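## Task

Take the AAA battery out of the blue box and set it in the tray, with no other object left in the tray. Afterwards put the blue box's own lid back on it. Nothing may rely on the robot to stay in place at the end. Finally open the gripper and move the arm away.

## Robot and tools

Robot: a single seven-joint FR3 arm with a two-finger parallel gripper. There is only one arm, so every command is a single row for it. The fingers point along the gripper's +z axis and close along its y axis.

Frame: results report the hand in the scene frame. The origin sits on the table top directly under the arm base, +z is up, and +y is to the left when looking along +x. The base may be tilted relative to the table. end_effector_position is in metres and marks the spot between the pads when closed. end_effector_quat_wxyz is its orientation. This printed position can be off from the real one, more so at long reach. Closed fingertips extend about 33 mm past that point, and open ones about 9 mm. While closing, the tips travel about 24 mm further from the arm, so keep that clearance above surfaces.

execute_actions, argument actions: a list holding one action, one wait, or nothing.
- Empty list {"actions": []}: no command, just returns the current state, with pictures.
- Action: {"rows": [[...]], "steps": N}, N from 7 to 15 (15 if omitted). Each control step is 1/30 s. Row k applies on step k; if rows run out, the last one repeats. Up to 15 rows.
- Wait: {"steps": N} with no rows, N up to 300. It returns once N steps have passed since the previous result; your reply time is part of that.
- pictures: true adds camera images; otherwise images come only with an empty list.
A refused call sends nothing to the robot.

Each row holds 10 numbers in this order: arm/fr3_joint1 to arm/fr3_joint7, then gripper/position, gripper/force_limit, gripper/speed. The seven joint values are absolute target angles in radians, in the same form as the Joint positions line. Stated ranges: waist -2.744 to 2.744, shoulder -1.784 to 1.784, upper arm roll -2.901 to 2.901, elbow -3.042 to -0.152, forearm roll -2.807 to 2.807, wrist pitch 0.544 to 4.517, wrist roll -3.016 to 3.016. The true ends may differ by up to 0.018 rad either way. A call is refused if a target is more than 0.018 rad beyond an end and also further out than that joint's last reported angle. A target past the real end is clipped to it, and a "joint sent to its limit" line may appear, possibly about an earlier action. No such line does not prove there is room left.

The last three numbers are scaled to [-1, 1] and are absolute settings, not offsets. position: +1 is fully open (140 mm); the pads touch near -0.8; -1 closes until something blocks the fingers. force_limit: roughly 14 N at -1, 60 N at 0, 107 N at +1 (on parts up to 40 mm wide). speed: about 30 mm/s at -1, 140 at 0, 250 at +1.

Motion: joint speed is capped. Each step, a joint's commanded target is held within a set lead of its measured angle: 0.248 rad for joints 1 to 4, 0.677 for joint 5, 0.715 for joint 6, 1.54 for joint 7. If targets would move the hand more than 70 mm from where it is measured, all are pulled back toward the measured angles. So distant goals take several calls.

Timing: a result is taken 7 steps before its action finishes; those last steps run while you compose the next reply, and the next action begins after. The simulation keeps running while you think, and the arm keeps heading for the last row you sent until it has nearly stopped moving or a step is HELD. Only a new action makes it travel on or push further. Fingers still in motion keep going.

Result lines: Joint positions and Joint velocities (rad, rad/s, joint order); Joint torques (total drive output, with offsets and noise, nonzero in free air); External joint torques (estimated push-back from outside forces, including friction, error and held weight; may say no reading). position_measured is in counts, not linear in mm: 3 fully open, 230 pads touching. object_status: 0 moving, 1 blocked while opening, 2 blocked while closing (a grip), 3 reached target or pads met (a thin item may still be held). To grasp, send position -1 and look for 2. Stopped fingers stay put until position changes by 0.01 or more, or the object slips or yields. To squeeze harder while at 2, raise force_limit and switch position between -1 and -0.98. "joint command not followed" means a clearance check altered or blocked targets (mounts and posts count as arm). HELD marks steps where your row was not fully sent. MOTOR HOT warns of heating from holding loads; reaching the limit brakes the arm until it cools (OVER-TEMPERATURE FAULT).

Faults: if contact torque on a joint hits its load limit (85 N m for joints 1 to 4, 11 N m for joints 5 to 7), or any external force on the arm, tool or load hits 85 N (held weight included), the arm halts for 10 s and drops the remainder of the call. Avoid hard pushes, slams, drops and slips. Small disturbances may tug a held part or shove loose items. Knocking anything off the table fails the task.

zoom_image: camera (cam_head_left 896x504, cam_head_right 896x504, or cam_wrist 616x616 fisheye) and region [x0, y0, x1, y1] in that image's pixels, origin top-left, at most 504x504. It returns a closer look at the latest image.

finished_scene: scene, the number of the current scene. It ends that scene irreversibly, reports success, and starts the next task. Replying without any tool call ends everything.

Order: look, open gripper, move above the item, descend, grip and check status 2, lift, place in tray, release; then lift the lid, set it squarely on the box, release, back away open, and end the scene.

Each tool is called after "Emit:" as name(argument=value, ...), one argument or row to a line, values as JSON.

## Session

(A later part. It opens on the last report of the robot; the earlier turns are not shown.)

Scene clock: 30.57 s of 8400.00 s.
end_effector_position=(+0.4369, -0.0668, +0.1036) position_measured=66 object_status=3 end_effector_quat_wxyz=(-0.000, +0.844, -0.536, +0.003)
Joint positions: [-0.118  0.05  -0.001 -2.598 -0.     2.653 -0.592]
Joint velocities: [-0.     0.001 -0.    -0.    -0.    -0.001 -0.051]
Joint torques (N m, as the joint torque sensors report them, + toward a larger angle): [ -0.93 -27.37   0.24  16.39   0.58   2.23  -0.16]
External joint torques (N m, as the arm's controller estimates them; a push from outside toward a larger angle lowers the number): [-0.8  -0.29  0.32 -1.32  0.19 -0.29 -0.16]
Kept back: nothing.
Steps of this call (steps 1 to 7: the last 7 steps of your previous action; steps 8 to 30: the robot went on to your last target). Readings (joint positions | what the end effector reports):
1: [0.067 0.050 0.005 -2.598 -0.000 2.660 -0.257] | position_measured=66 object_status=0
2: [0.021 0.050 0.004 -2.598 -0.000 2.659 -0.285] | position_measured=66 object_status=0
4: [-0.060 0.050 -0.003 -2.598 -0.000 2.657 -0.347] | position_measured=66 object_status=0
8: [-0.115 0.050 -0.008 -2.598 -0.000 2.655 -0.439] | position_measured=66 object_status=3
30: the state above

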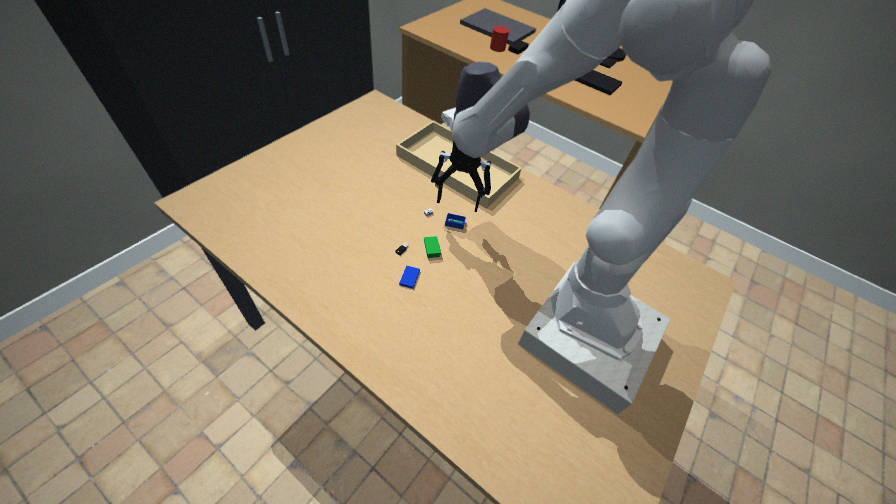

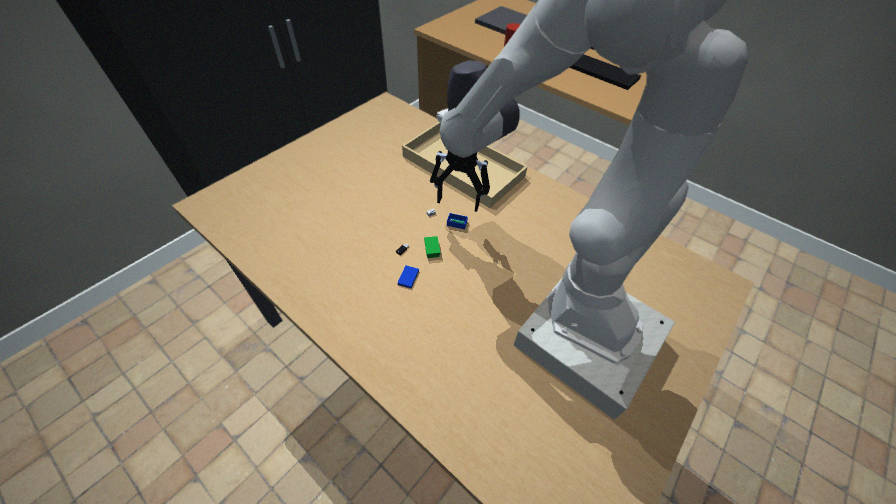

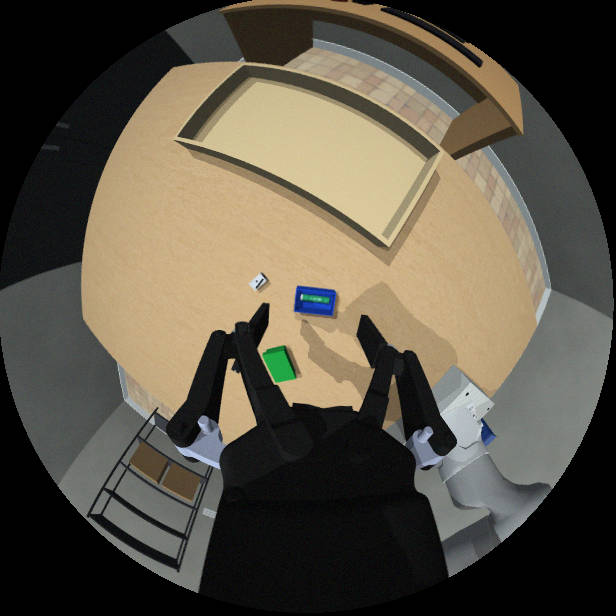

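Emit:
execute_actions(
  actions=[
    {"rows":[[-0.12,0.10,0,-2.594,0,2.70,-0.61,0.4,-0.3,0],[-0.12,0.14,0,-2.59,0,2.75,-0.61,0.4,-0.3,0],[-0.12,0.18,0,-2.588,0,2.79,-0.61,0.4,-0.3,0],[-0.12,0.22,0,-2.586,0,2.82,-0.61,0.4,-0.3,0],[-0.12,0.243,0,-2.585,0,2.83,-0.61,0.4,-0.3,0]],"steps":15},
  ],
)

Emit:
execute_actions(
  actions=[
    {"steps":15},
  ],
)

Emit:
execute_actions(
  actions=[
    {"rows":[[-0.12,0.243,0,-2.585,0,2.83,-0.61,-1,-0.4,-0.2]],"steps":15},
  ],
)

Emit:
execute_actions(
  actions=[
    {"steps":25},
  ],
  pictures=true,
)

Scene clock: 33.67 s of 8400.00 s.
end_effector_position=(+0.4213, -0.0645, +0.0380) position_measured=78 object_status=0 end_effector_quat_wxyz=(+0.010, +0.848, -0.529, -0.019)
Joint positions: [-0.118  0.23  -0.001 -2.589 -0.     2.775 -0.607]
Joint velocities: [ 0.     0.311  0.    -0.028  0.     0.274  0.   ]
Joint torques (N m, as the joint torque sensors report them, + toward a larger angle): [ -0.96 -36.78   0.44  18.44   0.45   4.07  -0.19]
External joint torques (N m, as the arm's controller estimates them; a push from outside toward a larger angle lowers the number): [-1.    2.59  0.16 -1.56  0.19  0.61 -0.19]
Steps of this call (steps 1 to 30: the robot went on to your last target; steps 31 to 85: nothing new was sent; steps 86 to 93: the first 8 steps of this action). Readings (joint positions | what the end effector reports):
86: [-0.118 0.056 -0.001 -2.596 -0.000 2.659 -0.607] | position_measured=66 object_status=0
87: [-0.118 0.074 -0.001 -2.592 -0.000 2.675 -0.607] | position_measured=72 object_status=0
89: [-0.118 0.133 -0.001 -2.586 -0.000 2.717 -0.607] | position_measured=78 object_status=0
93: the state above

Scene clock: 34.17 s of 8400.00 s.
end_effector_position=(+0.4340, -0.0664, +0.0374) position_measured=78 object_status=3 end_effector_quat_wxyz=(+0.002, +0.848, -0.529, -0.001)
Joint positions: [-0.118  0.243 -0.001 -2.587 -0.     2.825 -0.607]
Joint velocities: [-0.001 -0.    -0.     0.001  0.002  0.016  0.001]
Joint torques (N m, as the joint torque sensors report them, + toward a larger angle): [ -0.52 -29.78   0.37  15.13   0.56   2.98  -0.11]
External joint torques (N m, as the arm's controller estimates them; a push from outside toward a larger angle lowers the number): [-0.38  0.66  0.29  0.45  0.3   0.46 -0.11]
Kept back: nothing.
Steps of this call (steps 1 to 7: the last 7 steps of your previous action; steps 8 to 15: the robot went on to your last target). Readings (joint positions | what the end effector reports):
1: [-0.118 0.238 -0.001 -2.589 -0.000 2.783 -0.607] | position_measured=78 object_status=0
2: [-0.118 0.241 -0.001 -2.589 -0.000 2.790 -0.607] | position_measured=78 object_status=0
4: [-0.118 0.243 -0.001 -2.589 -0.000 2.802 -0.607] | position_measured=78 object_status=0
8: [-0.118 0.243 -0.001 -2.587 -0.000 2.816 -0.607] | position_measured=78 object_status=3
15: the state above

Scene clock: 34.43 s of 8400.00 s.
end_effector_position=(+0.4347, -0.0665, +0.0376) position_measured=121 object_status=0 end_effector_quat_wxyz=(+0.001, +0.848, -0.529, +0.000)
Joint positions: [-0.118  0.243 -0.001 -2.587 -0.     2.827 -0.607]
Joint velocities: [ 0.    -0.001  0.001 -0.002  0.001  0.004 -0.002]
Joint torques (N m, as the joint torque sensors report them, + toward a larger angle): [ -0.2  -29.39   0.    14.28   0.42   3.04  -0.23]
External joint torques (N m, as the arm's controller estimates them; a push from outside toward a larger angle lowers the number): [-0.16  1.   -0.19 -0.31  0.16  0.54 -0.23]
Steps of this call (steps 1 to 8: the first 8 steps of this action). Readings (joint positions | what the end effector reports):
1: [-0.118 0.243 -0.001 -2.587 -0.000 2.825 -0.607] | position_measured=78 object_status=0
2: [-0.118 0.243 -0.001 -2.587 -0.000 2.826 -0.607] | position_measured=83 object_status=0
4: [-0.118 0.243 -0.001 -2.587 -0.000 2.826 -0.607] | position_measured=95 object_status=0
8: the state above

Scene clock: 35.27 s of 8400.00 s.
end_effector_position=(+0.4354, -0.0667, +0.0380) position_measured=146 object_status=2 end_effector_quat_wxyz=(+0.001, +0.848, -0.529, +0.001)
Joint positions: [-0.118  0.242 -0.001 -2.586 -0.     2.828 -0.607]
Joint velocities: [-0.001  0.001 -0.001 -0.     0.001  0.     0.   ]
Joint torques (N m, as the joint torque sensors report them, + toward a larger angle): [  0.05 -28.73   0.13  14.75   0.41   2.94  -0.22]
External joint torques (N m, as the arm's controller estimates them; a push from outside toward a larger angle lowers the number): [ 0.19  1.69  0.05  0.09  0.15  0.42 -0.22]
Kept back: nothing.
Steps of this call (steps 1 to 7: the last 7 steps of your previous action; steps 8 to 15: the robot went on to your last target; steps 16 to 25: nothing new was sent). Readings (joint positions | what the end effector reports):
1: [-0.118 0.243 -0.001 -2.587 -0.000 2.827 -0.607] | position_measured=127 object_status=0
2: [-0.118 0.243 -0.001 -2.587 -0.000 2.827 -0.607] | position_measured=134 object_status=0
4: [-0.118 0.242 -0.001 -2.586 -0.000 2.828 -0.607] | position_measured=146 object_status=0
8: [-0.118 0.242 -0.001 -2.586 -0.000 2.828 -0.607] | position_measured=146 object_status=0
25: the state above
The arm was judged still, so your last target was given up. Only a new action makes it travel on or press farther. Fingers that are still opening or closing keep moving.

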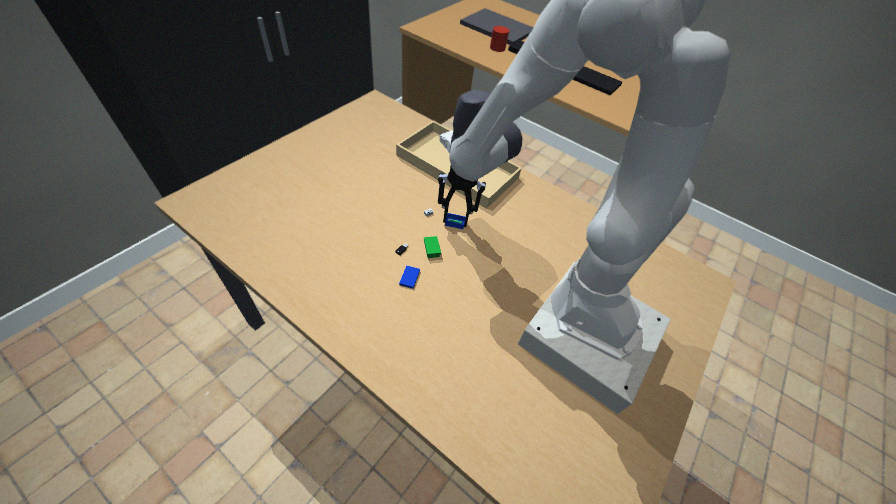

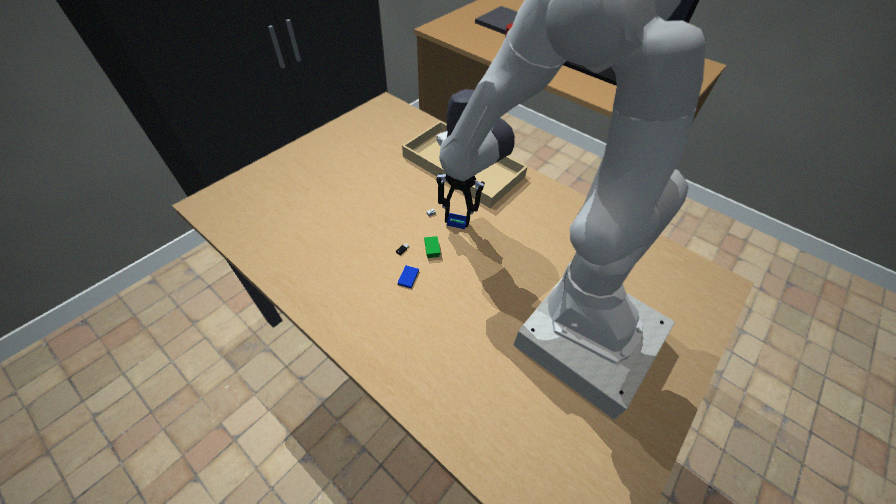

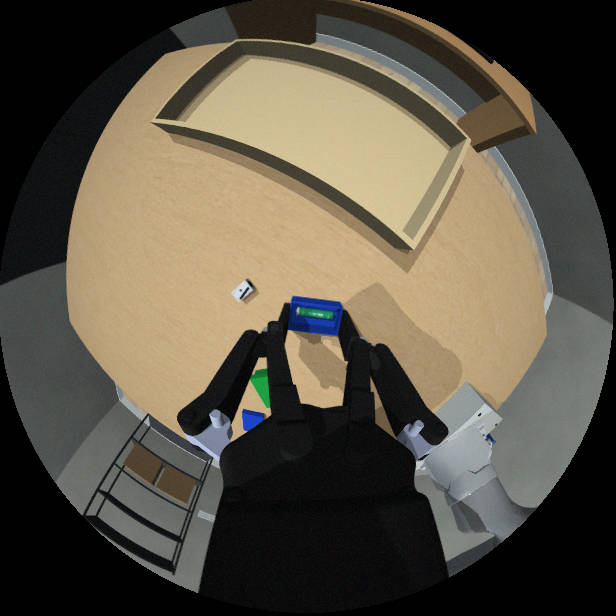

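Emit:
execute_actions(
  actions=[
    {"rows":[[-0.12,0.243,0,-2.585,0,2.83,-0.61,-1,-0.4,-0.2],[-0.12,0.2,0,-2.588,0,2.79,-0.61,-1,-0.4,-0.2],[-0.13,0.175,0,-2.589,0,2.766,-0.7,-1,-0.4,-0.2],[-0.15,0.175,0,-2.589,0,2.766,-0.9,-1,-0.4,-0.2],[-0.17,0.175,0,-2.589,0,2.766,-1.1,-1,-0.4,-0.2],[-0.19,0.175,0,-2.589,0,2.766,-1.3,-1,-0.4,-0.2],[-0.2,0.175,0,-2.589,0,2.766,-1.56,-1,-0.4,-0.2]],"steps":15},
  ],
)

Emit:
execute_actions(
  actions=[
    {"rows":[[-0.2,0.175,0,-2.589,0,2.78,-1.56,-1,-0.4,-0.2],[-0.2,0.175,0,-2.589,0,2.80,-1.56,-1,-0.4,-0.2],[-0.2,0.175,0,-2.589,0,2.80,-1.56,-1,-0.4,-0.2],[-0.2,0.2,0,-2.587,0,2.82,-1.56,-1,-0.4,-0.2],[-0.2,0.22,0,-2.586,0,2.83,-1.56,-1,-0.4,-0.2],[-0.2,0.243,0,-2.585,0,2.83,-1.56,-1,-0.4,-0.2]],"steps":15},
  ],
)

Emit:
execute_actions(
  actions=[
    {"steps":22},
  ],
)

Emit:
execute_actions(
  actions=[
    {"rows":[[-0.2,0.243,0,-2.585,0,2.83,-1.56,0.3,-0.4,-0.3]],"steps":15},
  ],
)

Emit:
execute_actions(
  actions=[
    {"rows":[[-0.2,0.243,0,-2.585,0,2.83,-1.56,0.3,-0.4,0],[-0.2,0.15,0,-2.59,0,2.74,-1.56,0.3,-0.4,0],[-0.2,0.05,0,-2.5,0,2.6,-1.56,0.3,-0.4,0]],"steps":15},
  ],
)

Emit:
execute_actions(
  actions=[
    {"rows":[[-0.2,0.3,0,-2.1,0,2.1,-1.56,0.3,-0.4,0],[-0.2,0.45,0,-1.9,0,1.8,-1.56,0.3,-0.4,0],[-0.2,0.6,0,-1.7,0,1.65,-1.56,0.3,-0.4,0],[-0.2,0.78,0,-1.52,0,1.609,-1.56,0.3,-0.4,0]],"steps":15},
  ],
)

Emit:
execute_actions(
  actions=[
    {"steps":45},
  ],
  pictures=true,
)

Scene clock: 36.50 s of 8400.00 s.
end_effector_position=(+0.4397, -0.0926, +0.0624) position_measured=146 object_status=2 end_effector_quat_wxyz=(-0.002, +0.904, -0.427, +0.011)
Joint positions: [-0.176  0.178  0.001 -2.588 -0.     2.786 -0.896]
Joint velocities: [-0.338 -0.065 -0.063  0.    -0.001 -0.094 -2.185]
Joint torques (N m, as the joint torque sensors report them, + toward a larger angle): [  3.32 -27.59   2.6   13.59   0.55   1.92  -0.58]
External joint torques (N m, as the arm's controller estimates them; a push from outside toward a larger angle lowers the number): [-0.21 -0.69 -0.89 -0.38  0.46 -0.36 -0.6 ]
Steps of this call (steps 1 to 29: nothing new was sent; steps 30 to 37: the first 8 steps of this action). Readings (joint positions | what the end effector reports):
30: [-0.118 0.242 -0.001 -2.586 -0.000 2.828 -0.607] | position_measured=146 object_status=2
31: [-0.118 0.237 -0.001 -2.588 -0.000 2.822 -0.607] | position_measured=146 object_status=2
33: [-0.125 0.208 0.001 -2.591 -0.000 2.804 -0.639] | position_measured=146 object_status=2
37: the state above

Scene clock: 37.00 s of 8400.00 s.
end_effector_position=(+0.4302, -0.1016, +0.0443) position_measured=146 object_status=2 end_effector_quat_wxyz=(+0.001, +0.983, -0.185, +0.001)
Joint positions: [-0.198  0.225 -0.001 -2.585 -0.     2.81  -1.429]
Joint velocities: [-0.001  0.295  0.001 -0.026 -0.     0.086 -0.422]
Joint torques (N m, as the joint torque sensors report them, + toward a larger angle): [ -0.84 -35.36   0.49  14.83   0.42   3.57  -0.3 ]
External joint torques (N m, as the arm's controller estimates them; a push from outside toward a larger angle lowers the number): [-0.87  0.04  0.23 -2.54  0.15  0.53 -0.31]
Steps of this call (steps 1 to 7: the last 7 steps of your previous action; steps 8 to 15: the first 8 steps of this action). Readings (joint positions | what the end effector reports):
8: [-0.198 0.176 -0.002 -2.588 -0.000 2.773 -1.282] | position_measured=146 object_status=2
9: [-0.198 0.176 -0.001 -2.588 -0.000 2.777 -1.311] | position_measured=146 object_status=2
11: [-0.198 0.179 -0.001 -2.587 -0.000 2.787 -1.359] | position_measured=146 object_status=2
15: the state above

Scene clock: 37.73 s of 8400.00 s.
end_effector_position=(+0.4291, -0.1013, +0.0384) position_measured=146 object_status=2 end_effector_quat_wxyz=(+0.001, +0.992, -0.128, +0.001)
Joint positions: [-0.198  0.241 -0.001 -2.586 -0.     2.827 -1.545]
Joint velocities: [ 0.    -0.001 -0.     0.     0.001  0.001 -0.038]
Joint torques (N m, as the joint torque sensors report them, + toward a larger angle): [ -0.98 -29.21   0.22  13.67   0.36   3.    -0.17]
External joint torques (N m, as the arm's controller estimates them; a push from outside toward a larger angle lowers the number): [-0.98  1.37 -0.01 -1.14  0.09  0.45 -0.17]
Kept back: nothing.
Steps of this call (steps 1 to 7: the last 7 steps of your previous action; steps 8 to 22: the robot went on to your last target). Readings (joint positions | what the end effector reports):
1: [-0.198 0.233 -0.001 -2.585 -0.000 2.812 -1.442] | position_measured=146 object_status=2
2: [-0.198 0.238 -0.001 -2.586 -0.000 2.814 -1.454] | position_measured=146 object_status=2
4: [-0.198 0.240 -0.001 -2.586 -0.000 2.819 -1.474] | position_measured=146 object_status=2
8: [-0.198 0.241 -0.001 -2.586 -0.000 2.824 -1.504] | position_measured=146 object_status=2
22: the state above

Scene clock: 38.00 s of 8400.00 s.
end_effector_position=(+0.4292, -0.1013, +0.0384) position_measured=107 object_status=0 end_effector_quat_wxyz=(+0.001, +0.992, -0.125, +0.001)
Joint positions: [-0.198  0.242 -0.001 -2.586 -0.     2.828 -1.552]
Joint velocities: [ 0.     0.001  0.    -0.001  0.001  0.003 -0.016]
Joint torques (N m, as the joint torque sensors report them, + toward a larger angle): [ -1.44 -29.71   0.68  14.7    0.42   2.92   0.  ]
External joint torques (N m, as the arm's controller estimates them; a push from outside toward a larger angle lowers the number): [-1.43  0.75  0.45  0.01  0.15  0.39  0.  ]
Steps of this call (steps 1 to 8: the first 8 steps of this action). Readings (joint positions | what the end effector reports):
1: [-0.198 0.241 -0.001 -2.586 -0.000 2.827 -1.546] | position_measured=146 object_status=0
2: [-0.198 0.242 -0.001 -2.586 -0.000 2.827 -1.548] | position_measured=146 object_status=0
4: [-0.198 0.242 -0.001 -2.586 -0.000 2.827 -1.549] | position_measured=130 object_status=0
8: the state above

Scene clock: 38.50 s of 8400.00 s.
end_effector_position=(+0.4885, -0.1151, +0.1343) position_measured=91 object_status=3 end_effector_quat_wxyz=(+0.007, +0.991, -0.123, +0.056)
Joint positions: [-0.198  0.064 -0.001 -2.506 -0.     2.681 -1.556]
Joint velocities: [ 0.001 -0.435 -0.001  0.252  0.001 -0.388 -0.003]
Joint torques (N m, as the joint torque sensors report them, + toward a larger angle): [ -0.91 -15.51   0.02   9.15   0.57   0.32  -0.21]
External joint torques (N m, as the arm's controller estimates them; a push from outside toward a larger angle lowers the number): [-0.81 -0.95  0.08  0.51  0.19 -0.53 -0.21]
Steps of this call (steps 1 to 7: the last 7 steps of your previous action; steps 8 to 15: the first 8 steps of this action). Readings (joint positions | what the end effector reports):
8: [-0.198 0.242 -0.001 -2.586 -0.000 2.828 -1.555] | position_measured=91 object_status=0
9: [-0.198 0.231 -0.001 -2.590 -0.000 2.814 -1.555] | position_measured=91 object_status=3
11: [-0.198 0.174 -0.001 -2.570 -0.000 2.760 -1.555] | position_measured=91 object_status=3
15: the state above

Scene clock: 39.00 s of 8400.00 s.
end_effector_position=(+0.4339, -0.1022, +0.0901) position_measured=91 object_status=3 end_effector_quat_wxyz=(-0.016, +0.980, -0.121, -0.158)
Joint positions: [-0.198  0.305 -0.001 -2.221 -0.001  2.206 -1.556]
Joint velocities: [-0.     1.101 -0.001  1.132  0.001 -1.582 -0.001]
Joint torques (N m, as the joint torque sensors report them, + toward a larger angle): [  0.11 -36.51   0.07  14.55   0.66   0.45  -0.19]
External joint torques (N m, as the arm's controller estimates them; a push from outside toward a larger angle lowers the number): [ 0.31  1.66 -0.05  0.9   0.13 -0.61 -0.19]
Steps of this call (steps 1 to 7: the last 7 steps of your previous action; steps 8 to 15: the first 8 steps of this action). Readings (joint positions | what the end effector reports):
8: [-0.198 0.073 -0.001 -2.464 -0.001 2.575 -1.556] | position_measured=91 object_status=3
9: [-0.198 0.110 -0.001 -2.421 -0.001 2.525 -1.556] | position_measured=91 object_status=3
11: [-0.198 0.173 -0.001 -2.357 -0.001 2.421 -1.556] | position_measured=91 object_status=3
15: the state above

Scene clock: 40.50 s of 8400.00 s.
end_effector_position=(+0.4744, -0.1118, +0.0803) position_measured=91 object_status=3 end_effector_quat_wxyz=(-0.035, +0.935, -0.115, -0.335)
Joint positions: [-0.198  0.779 -0.    -1.522 -0.001  1.612 -1.557]
Joint velocities: [ 0.     0.001  0.001  0.002  0.001 -0.001 -0.001]
Joint torques (N m, as the joint torque sensors report them, + toward a larger angle): [ -0.33 -48.45   0.25  19.53   0.92   0.16  -0.31]
External joint torques (N m, as the arm's controller estimates them; a push from outside toward a larger angle lowers the number): [-0.27  1.43 -0.41 -0.64  0.27 -0.26 -0.3 ]
Kept back: nothing.
Steps of this call (steps 1 to 7: the last 7 steps of your previous action; steps 8 to 45: the robot went on to your last target). Readings (joint positions | what the end effector reports):
1: [-0.198 0.345 -0.001 -2.179 -0.001 2.148 -1.556] | position_measured=91 object_status=3
2: [-0.198 0.392 -0.000 -2.128 -0.001 2.085 -1.556] | position_measured=91 object_status=3
4: [-0.198 0.515 -0.000 -1.991 -0.001 1.947 -1.556] | position_measured=91 object_status=3
8: [-0.198 0.754 -0.000 -1.702 -0.001 1.760 -1.556] | position_measured=91 object_status=3
45: the state above
The arm was judged still, so your last target was given up. Only a new action makes it travel on or press farther. Fingers that are still opening or closing keep moving.

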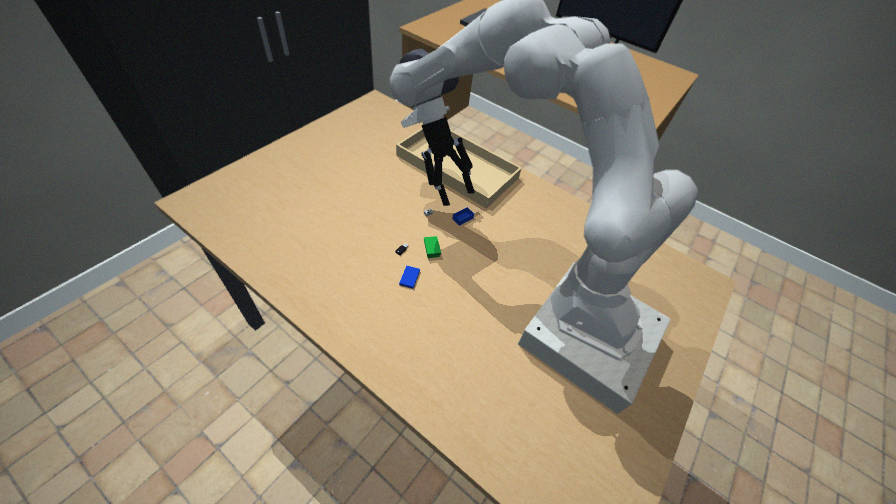

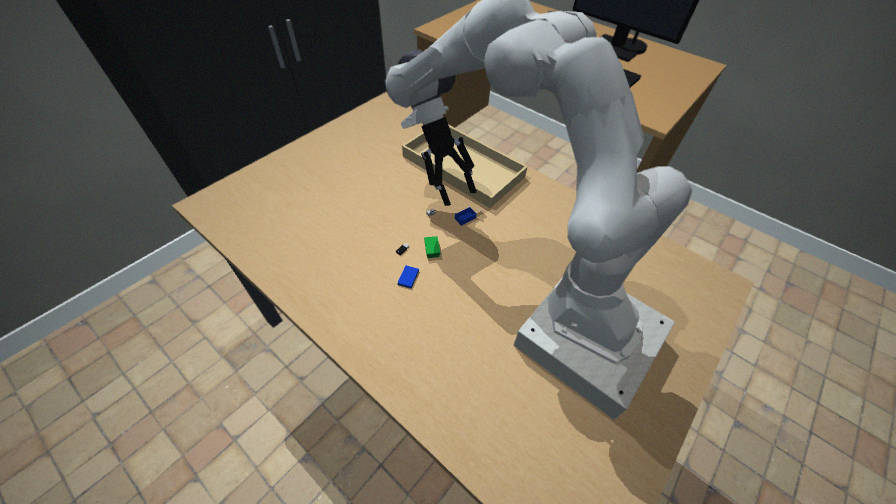

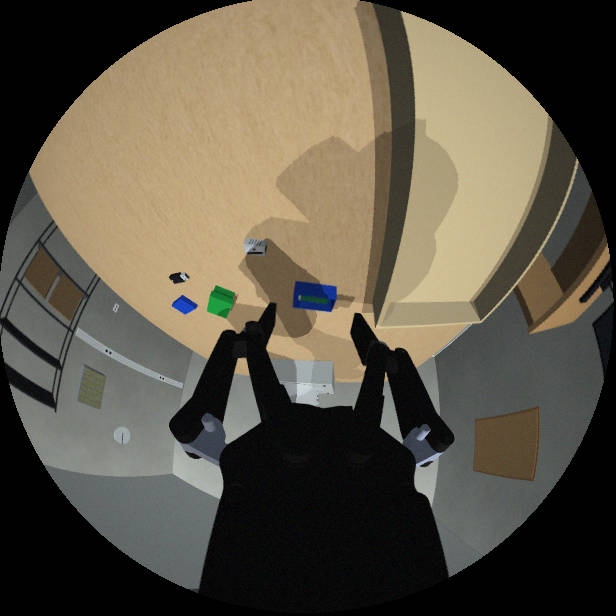

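Emit:
execute_actions(
  actions=[
    {"rows":[[-0.2,0.81,0,-1.52,0,1.609,-1.56,0.3,-0.4,0],[-0.2,0.84,0,-1.517,0,1.609,-1.56,0.3,-0.4,0],[-0.2,0.87,0,-1.514,0,1.609,-1.56,0.3,-0.4,0],[-0.2,0.895,0,-1.511,0,1.609,-1.56,0.3,-0.4,0]],"steps":15},
  ],
)

Emit:
execute_actions(
  actions=[
    {"steps":20},
  ],
  pictures=true,
)

Scene clock: 41.10 s of 8400.00 s.
end_effector_position=(+0.4381, -0.1034, +0.0283) position_measured=91 object_status=3 end_effector_quat_wxyz=(-0.040, +0.915, -0.113, -0.385)
Joint positions: [-0.198  0.892 -0.    -1.515 -0.001  1.611 -1.557]
Joint velocities: [ 0.001  0.261 -0.001 -0.054  0.    -0.018  0.   ]
Joint torques (N m, as the joint torque sensors report them, + toward a larger angle): [ -0.11 -61.01   1.01  22.52   0.87   0.37  -0.23]
External joint torques (N m, as the arm's controller estimates them; a push from outside toward a larger angle lowers the number): [-0.04  2.13  0.18 -2.62  0.16 -0.24 -0.2 ]
Steps of this call (steps 1 to 10: nothing new was sent; steps 11 to 18: the first 8 steps of this action). Readings (joint positions | what the end effector reports):
11: [-0.198 0.781 -0.000 -1.520 -0.001 1.611 -1.557] | position_measured=91 object_status=3
12: [-0.198 0.790 -0.000 -1.516 -0.001 1.611 -1.557] | position_measured=91 object_status=3
14: [-0.198 0.825 -0.000 -1.508 -0.001 1.612 -1.557] | position_measured=91 object_status=3
18: the state above

Scene clock: 41.77 s of 8400.00 s.
end_effector_position=(+0.4383, -0.1035, +0.0283) position_measured=91 object_status=3 end_effector_quat_wxyz=(-0.041, +0.915, -0.113, -0.385)
Joint positions: [-0.198  0.894 -0.    -1.512 -0.001  1.608 -1.557]
Joint velocities: [-0.002  0.    -0.001  0.     0.    -0.     0.   ]
Joint torques (N m, as the joint torque sensors report them, + toward a larger angle): [ -0.39 -49.     0.12  17.7    0.84   0.17  -0.19]
External joint torques (N m, as the arm's controller estimates them; a push from outside toward a larger angle lowers the number): [-0.12  1.33 -0.47 -0.92  0.26  0.13 -0.17]
Kept back: nothing.
Steps of this call (steps 1 to 7: the last 7 steps of your previous action; steps 8 to 15: the robot went on to your last target; steps 16 to 20: nothing new was sent). Readings (joint positions | what the end effector reports):
1: [-0.198 0.898 -0.000 -1.516 -0.001 1.610 -1.557] | position_measured=91 object_status=3
2: [-0.198 0.897 -0.000 -1.514 -0.001 1.608 -1.557] | position_measured=91 object_status=3
4: [-0.198 0.894 -0.000 -1.512 -0.001 1.608 -1.557] | position_measured=91 object_status=3
8: [-0.198 0.894 -0.000 -1.512 -0.001 1.608 -1.557] | position_measured=91 object_status=3
20: the state above
The arm was judged still, so your last target was given up. Only a new action makes it travel on or press farther. Fingers that are still opening or closing keep moving.

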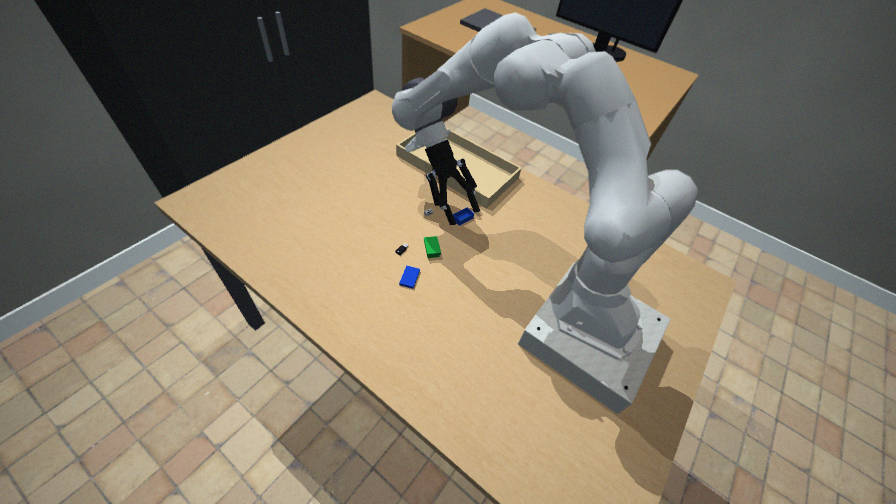

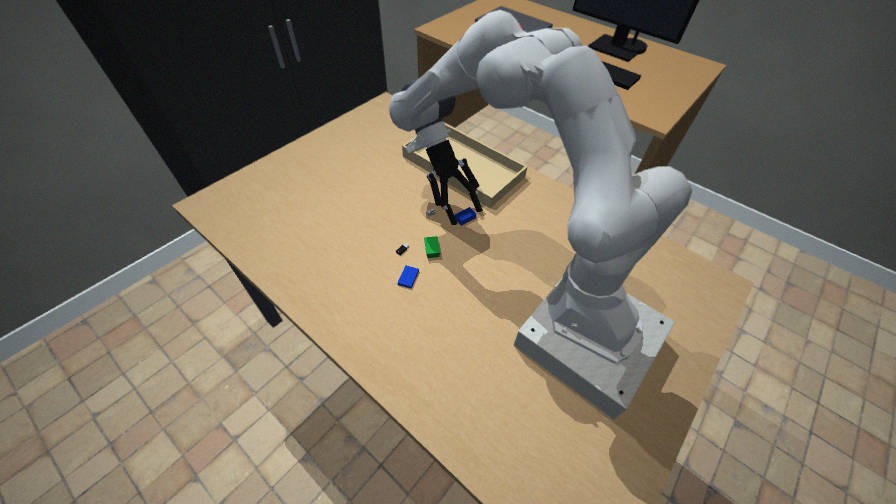

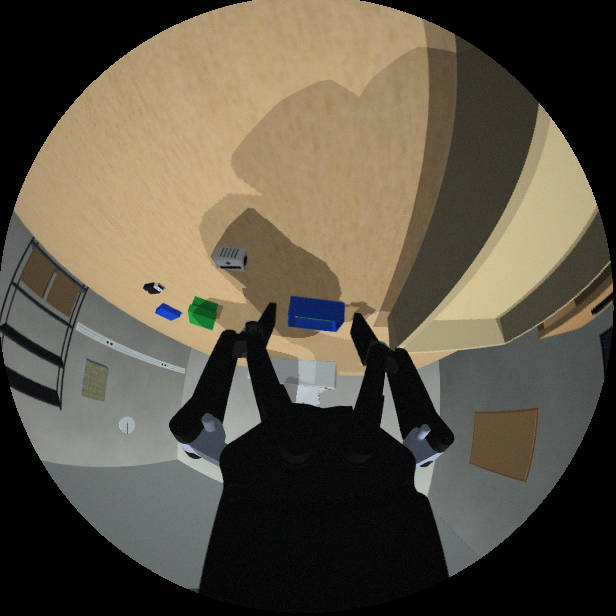

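Emit:
execute_actions(
  actions=[
    {"rows":[[-0.2,0.882,0,-1.511,0,1.609,-1.56,0.3,-0.4,0],[-0.2,0.882,0,-1.511,0,1.609,-1.56,0.3,-0.4,0],[-0.2,0.882,0,-1.511,0,1.609,-1.56,0.3,-0.4,0],[-0.2,0.882,0,-1.511,0,1.609,-1.56,0.3,-0.4,0],[-0.2,0.882,0,-1.511,0,1.609,-1.56,-1,-0.2,-0.2]],"steps":15},
  ],
)

Emit:
execute_actions(
  actions=[
    {"steps":25},
  ],
)

Emit:
execute_actions(
  actions=[
    {"rows":[[-0.2,0.85,0,-1.511,0,1.609,-1.56,-1,-0.2,-0.2],[-0.2,0.8,0,-1.511,0,1.609,-1.56,-1,-0.2,-0.2],[-0.2,0.75,0,-1.511,0,1.609,-1.56,-1,-0.2,-0.2],[-0.2,0.7,0,-1.511,0,1.609,-1.56,-1,-0.2,-0.2],[-0.2,0.65,0,-1.55,0,1.609,-1.56,-1,-0.2,-0.2],[-0.2,0.6,0,-1.6,0,1.609,-1.56,-1,-0.2,-0.2]],"steps":15},
  ],
)

Emit:
execute_actions(
  actions=[
    {"steps":20},
  ],
  pictures=true,
)

Scene clock: 42.47 s of 8400.00 s.
end_effector_position=(+0.4426, -0.1045, +0.0336) position_measured=108 object_status=0 end_effector_quat_wxyz=(-0.040, +0.917, -0.113, -0.380)
Joint positions: [-0.198  0.883 -0.    -1.512 -0.001  1.608 -1.557]
Joint velocities: [ 0.001 -0.004 -0.     0.002 -0.     0.001 -0.001]
Joint torques (N m, as the joint torque sensors report them, + toward a larger angle): [ -0.96 -51.26   0.1   18.25   0.89   0.26  -0.28]
External joint torques (N m, as the arm's controller estimates them; a push from outside toward a larger angle lowers the number): [-0.85 -1.72 -0.58 -0.11  0.31  0.21 -0.26]
Steps of this call (steps 1 to 13: nothing new was sent; steps 14 to 21: the first 8 steps of this action). Readings (joint positions | what the end effector reports):
14: [-0.198 0.894 -0.000 -1.512 -0.001 1.608 -1.557] | position_measured=91 object_status=3
15: [-0.198 0.892 -0.000 -1.512 -0.001 1.608 -1.557] | position_measured=91 object_status=3
17: [-0.198 0.887 -0.000 -1.512 -0.001 1.608 -1.557] | position_measured=91 object_status=3
21: the state above

Scene clock: 43.30 s of 8400.00 s.
end_effector_position=(+0.4427, -0.1045, +0.0339) position_measured=146 object_status=2 end_effector_quat_wxyz=(-0.040, +0.917, -0.113, -0.380)
Joint positions: [-0.198  0.882 -0.    -1.512 -0.001  1.608 -1.557]
Joint velocities: [-0.001 -0.001  0.    -0.    -0.     0.001  0.001]
Joint torques (N m, as the joint torque sensors report them, + toward a larger angle): [ -1.23 -50.05   0.01  17.96   0.76   0.31  -0.18]
External joint torques (N m, as the arm's controller estimates them; a push from outside toward a larger angle lowers the number): [-1.22  0.4  -0.74 -0.91  0.16  0.23 -0.16]
Kept back: nothing.
Steps of this call (steps 1 to 7: the last 7 steps of your previous action; steps 8 to 15: the robot went on to your last target; steps 16 to 25: nothing new was sent). Readings (joint positions | what the end effector reports):
1: [-0.198 0.883 -0.000 -1.512 -0.001 1.608 -1.557] | position_measured=115 object_status=0
2: [-0.198 0.883 -0.000 -1.512 -0.001 1.608 -1.557] | position_measured=121 object_status=0
4: [-0.198 0.883 -0.000 -1.512 -0.001 1.608 -1.557] | position_measured=134 object_status=0
8: [-0.198 0.882 -0.000 -1.512 -0.001 1.608 -1.557] | position_measured=146 object_status=0
25: the state above
The arm was judged still, so your last target was given up. Only a new action makes it travel on or press farther. Fingers that are still opening or closing keep moving.

Scene clock: 43.57 s of 8400.00 s.
end_effector_position=(+0.4854, -0.1144, +0.1290) position_measured=146 object_status=2 end_effector_quat_wxyz=(-0.032, +0.945, -0.116, -0.303)
Joint positions: [-0.198  0.658 -0.    -1.572 -0.001  1.609 -1.557]
Joint velocities: [-0.001 -1.062 -0.001 -0.173  0.001  0.001 -0.   ]
Joint torques (N m, as the joint torque sensors report them, + toward a larger angle): [ -0.73 -30.38   0.37  11.28   0.93   0.69  -0.2 ]
External joint torques (N m, as the arm's controller estimates them; a push from outside toward a larger angle lowers the number): [-0.32 -0.96  0.21 -1.92  0.38  0.1  -0.19]
Steps of this call (steps 1 to 8: the first 8 steps of this action). Readings (joint positions | what the end effector reports):
1: [-0.198 0.880 -0.000 -1.513 -0.001 1.608 -1.557] | position_measured=146 object_status=2
2: [-0.198 0.870 -0.000 -1.517 -0.001 1.608 -1.557] | position_measured=146 object_status=2
4: [-0.198 0.823 -0.000 -1.523 -0.001 1.606 -1.557] | position_measured=146 object_status=2
8: the state above

Scene clock: 44.23 s of 8400.00 s.
end_effector_position=(+0.4885, -0.1150, +0.1510) position_measured=146 object_status=2 end_effector_quat_wxyz=(-0.030, +0.950, -0.117, -0.288)
Joint positions: [-0.198  0.6   -0.    -1.599 -0.001  1.61  -1.557]
Joint velocities: [ 0.    -0.     0.002  0.     0.     0.001 -0.   ]
Joint torques (N m, as the joint torque sensors report them, + toward a larger angle): [ -0.97 -46.31   0.53  19.33   1.13   0.65  -0.17]
External joint torques (N m, as the arm's controller estimates them; a push from outside toward a larger angle lowers the number): [-1.04  0.95 -0.09 -2.07  0.41 -0.11 -0.16]
Kept back: nothing.
Steps of this call (steps 1 to 7: the last 7 steps of your previous action; steps 8 to 20: the robot went on to your last target). Readings (joint positions | what the end effector reports):
1: [-0.198 0.628 -0.000 -1.575 -0.001 1.609 -1.557] | position_measured=146 object_status=2
2: [-0.198 0.608 -0.000 -1.577 -0.001 1.610 -1.557] | position_measured=146 object_status=2
4: [-0.198 0.590 -0.000 -1.582 -0.001 1.610 -1.557] | position_measured=146 object_status=2
8: [-0.198 0.595 -0.000 -1.594 -0.001 1.610 -1.557] | position_measured=146 object_status=2
20: the state above

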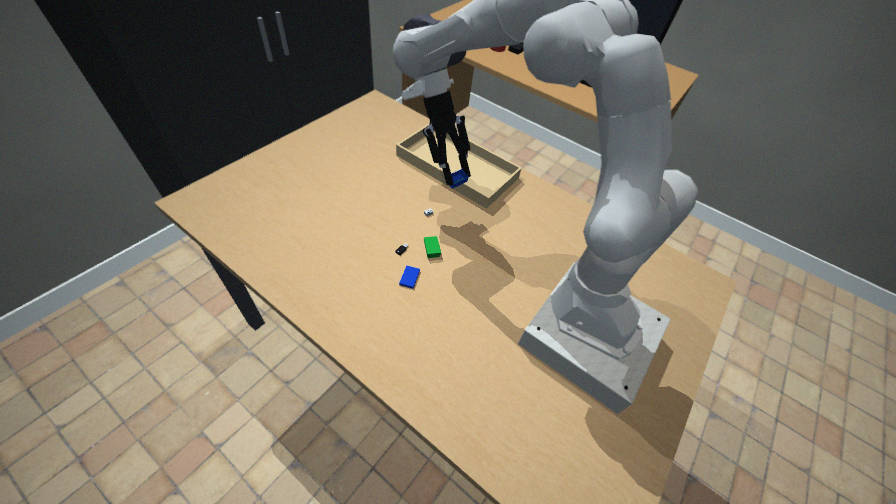

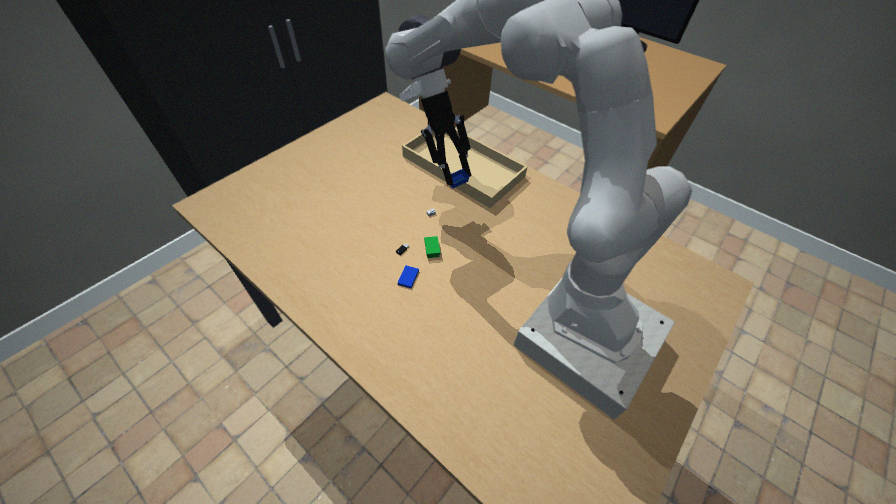

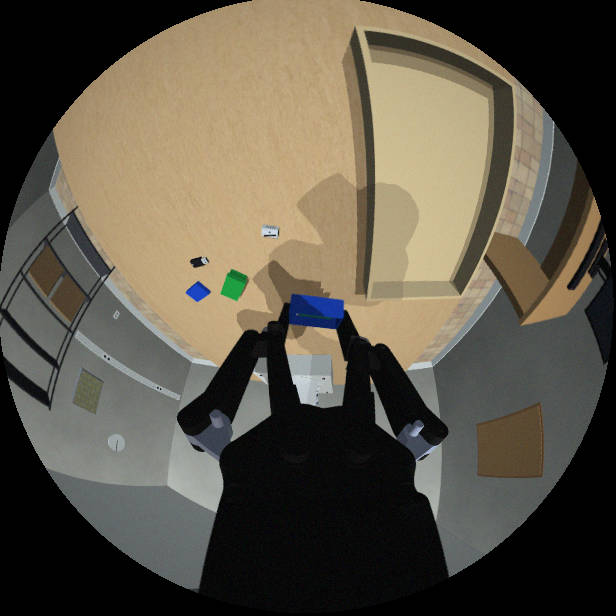

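Emit:
execute_actions(
  actions=[
    {"rows":[[-0.3,0.55,0,-1.75,0,1.9,-1.56,-1,-0.2,-0.2],[-0.4,0.5,0,-1.9,0,2.2,-1.56,-1,-0.2,-0.2],[-0.46,0.5,0,-1.9,0,2.5,-1.56,-1,-0.2,-0.2],[-0.46,0.5,0,-1.9,0,2.8,-1.56,-1,-0.2,-0.2]],"steps":15},
  ],
)

Emit:
execute_actions(
  actions=[
    {"steps":25},
  ],
)

Emit:
execute_actions(
  actions=[
    {"rows":[[-0.46,0.53,0,-1.96,0,2.95,-1.56,-1,-0.2,-0.2],[-0.46,0.53,0,-1.96,0,2.95,-1.56,-1,-0.2,-0.2],[-0.46,0.53,0,-1.96,0,2.95,-1.56,-1,-0.2,-0.2],[-0.46,0.56,0,-2.03,0,3.13,-1.56,-1,-0.2,-0.2],[-0.46,0.56,0,-2.03,0,3.13,-1.56,-1,-0.2,-0.2],[-0.46,0.56,0,-2.03,0,3.13,-1.56,-1,-0.2,-0.2],[-0.46,0.6,0,-2.1,0,3.3,-1.56,-1,-0.2,-0.2]],"steps":15},
  ],
)

Emit:
execute_actions(
  actions=[
    {"steps":20},
  ],
  pictures=true,
)

Scene clock: 45.60 s of 8400.00 s.
end_effector_position=(+0.4984, -0.1958, +0.1059) position_measured=146 object_status=2 end_effector_quat_wxyz=(-0.033, +0.965, -0.190, -0.180)
Joint positions: [-0.347  0.54   0.005 -1.788  0.001  1.958 -1.558]
Joint velocities: [-0.45  -0.098 -0.068 -0.385  0.     1.254 -0.001]
Joint torques (N m, as the joint torque sensors report them, + toward a larger angle): [  4.32 -46.78   4.14  20.27   0.64   2.12  -0.02]
External joint torques (N m, as the arm's controller estimates them; a push from outside toward a larger angle lowers the number): [-1.14 -0.11 -0.67 -2.26 -0.13  0.67  0.  ]
Steps of this call (steps 1 to 15: the robot went on to your last target; steps 16 to 33: nothing new was sent; steps 34 to 41: the first 8 steps of this action). Readings (joint positions | what the end effector reports):
34: [-0.209 0.586 0.008 -1.631 0.000 1.652 -1.558] | position_measured=146 object_status=2
35: [-0.229 0.571 0.013 -1.671 0.001 1.698 -1.558] | position_measured=146 object_status=2
37: [-0.272 0.557 0.013 -1.721 0.001 1.784 -1.558] | position_measured=146 object_status=2
41: the state above

Scene clock: 46.43 s of 8400.00 s.
end_effector_position=(+0.6534, -0.3502, +0.1560) position_measured=146 object_status=2 end_effector_quat_wxyz=(+0.045, +0.952, -0.246, +0.179)
Joint positions: [-0.458  0.501 -0.001 -1.897  0.001  2.766 -1.558]
Joint velocities: [-0.001  0.     0.001 -0.007 -0.001  0.189  0.001]
Joint torques (N m, as the joint torque sensors report them, + toward a larger angle): [ -0.23 -44.66   0.54  18.65   0.63   3.64  -0.22]
External joint torques (N m, as the arm's controller estimates them; a push from outside toward a larger angle lowers the number): [ 0.14  0.11  0.39 -2.96  0.03  0.51 -0.23]
Kept back: nothing.
Steps of this call (steps 1 to 7: the last 7 steps of your previous action; steps 8 to 25: the robot went on to your last target). Readings (joint positions | what the end effector reports):
1: [-0.361 0.537 0.003 -1.801 0.001 2.001 -1.558] | position_measured=146 object_status=2
2: [-0.374 0.534 0.001 -1.812 0.001 2.043 -1.558] | position_measured=146 object_status=2
4: [-0.394 0.529 -0.001 -1.829 0.001 2.128 -1.558] | position_measured=146 object_status=2
8: [-0.421 0.520 -0.002 -1.857 0.001 2.292 -1.558] | position_measured=146 object_status=2
25: the state above

Scene clock: 46.70 s of 8400.00 s.
end_effector_position=(+0.6379, -0.3420, +0.0959) position_measured=146 object_status=2 end_effector_quat_wxyz=(+0.055, +0.943, -0.243, +0.222)
Joint positions: [-0.458  0.567 -0.001 -2.047  0.001  3.072 -1.558]
Joint velocities: [-0.     0.457  0.001 -0.699 -0.002  1.348  0.001]
Joint torques (N m, as the joint torque sensors report them, + toward a larger angle): [ -0.8  -46.     0.7   20.38   0.33   4.37  -0.21]
External joint torques (N m, as the arm's controller estimates them; a push from outside toward a larger angle lowers the number): [-0.68  1.6   0.32 -2.09 -0.14  0.82 -0.23]
Steps of this call (steps 1 to 8: the first 8 steps of this action). Readings (joint positions | what the end effector reports):
1: [-0.458 0.500 -0.001 -1.907 0.001 2.795 -1.558] | position_measured=146 object_status=2
2: [-0.458 0.504 -0.001 -1.921 0.001 2.824 -1.558] | position_measured=146 object_status=2
4: [-0.458 0.518 -0.001 -1.954 0.001 2.891 -1.558] | position_measured=146 object_status=2
8: the state above

Scene clock: 47.37 s of 8400.00 s.
end_effector_position=(+0.6483, -0.3476, +0.0970) position_measured=146 object_status=2 end_effector_quat_wxyz=(+0.070, +0.926, -0.239, +0.284)
Joint positions: [-0.458  0.601 -0.001 -2.1    0.001  3.293 -1.558]
Joint velocities: [ 0.     0.001 -0.    -0.001 -0.003  0.026  0.001]
Joint torques (N m, as the joint torque sensors report them, + toward a larger angle): [ -0.77 -44.08   0.79  17.15   0.39   3.96  -0.11]
External joint torques (N m, as the arm's controller estimates them; a push from outside toward a larger angle lowers the number): [-0.75 -0.53  0.26 -0.6   0.02  0.53 -0.13]
Kept back: nothing.
Steps of this call (steps 1 to 7: the last 7 steps of your previous action; steps 8 to 20: the robot went on to your last target). Readings (joint positions | what the end effector reports):
1: [-0.458 0.582 -0.001 -2.067 0.001 3.111 -1.558] | position_measured=146 object_status=2
2: [-0.458 0.594 -0.001 -2.081 0.001 3.143 -1.558] | position_measured=146 object_status=2
4: [-0.458 0.607 -0.001 -2.097 0.001 3.191 -1.558] | position_measured=146 object_status=2
8: [-0.458 0.605 -0.001 -2.100 0.001 3.248 -1.558] | position_measured=146 object_status=2
20: the state above

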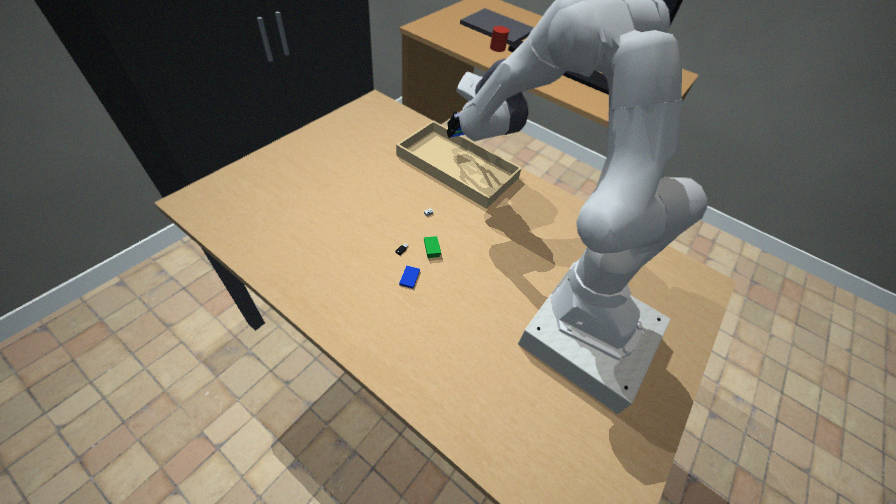

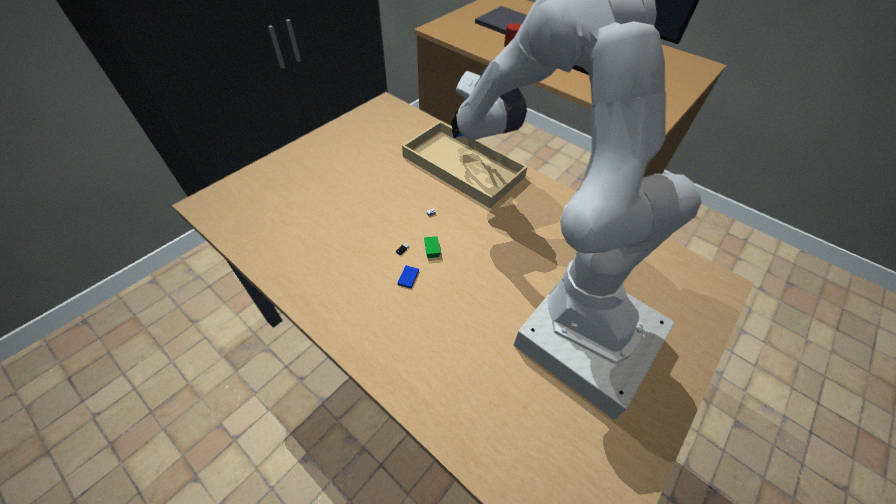

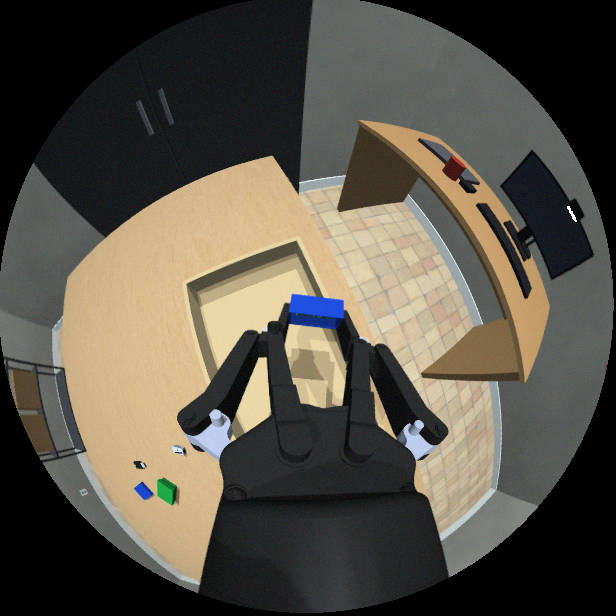

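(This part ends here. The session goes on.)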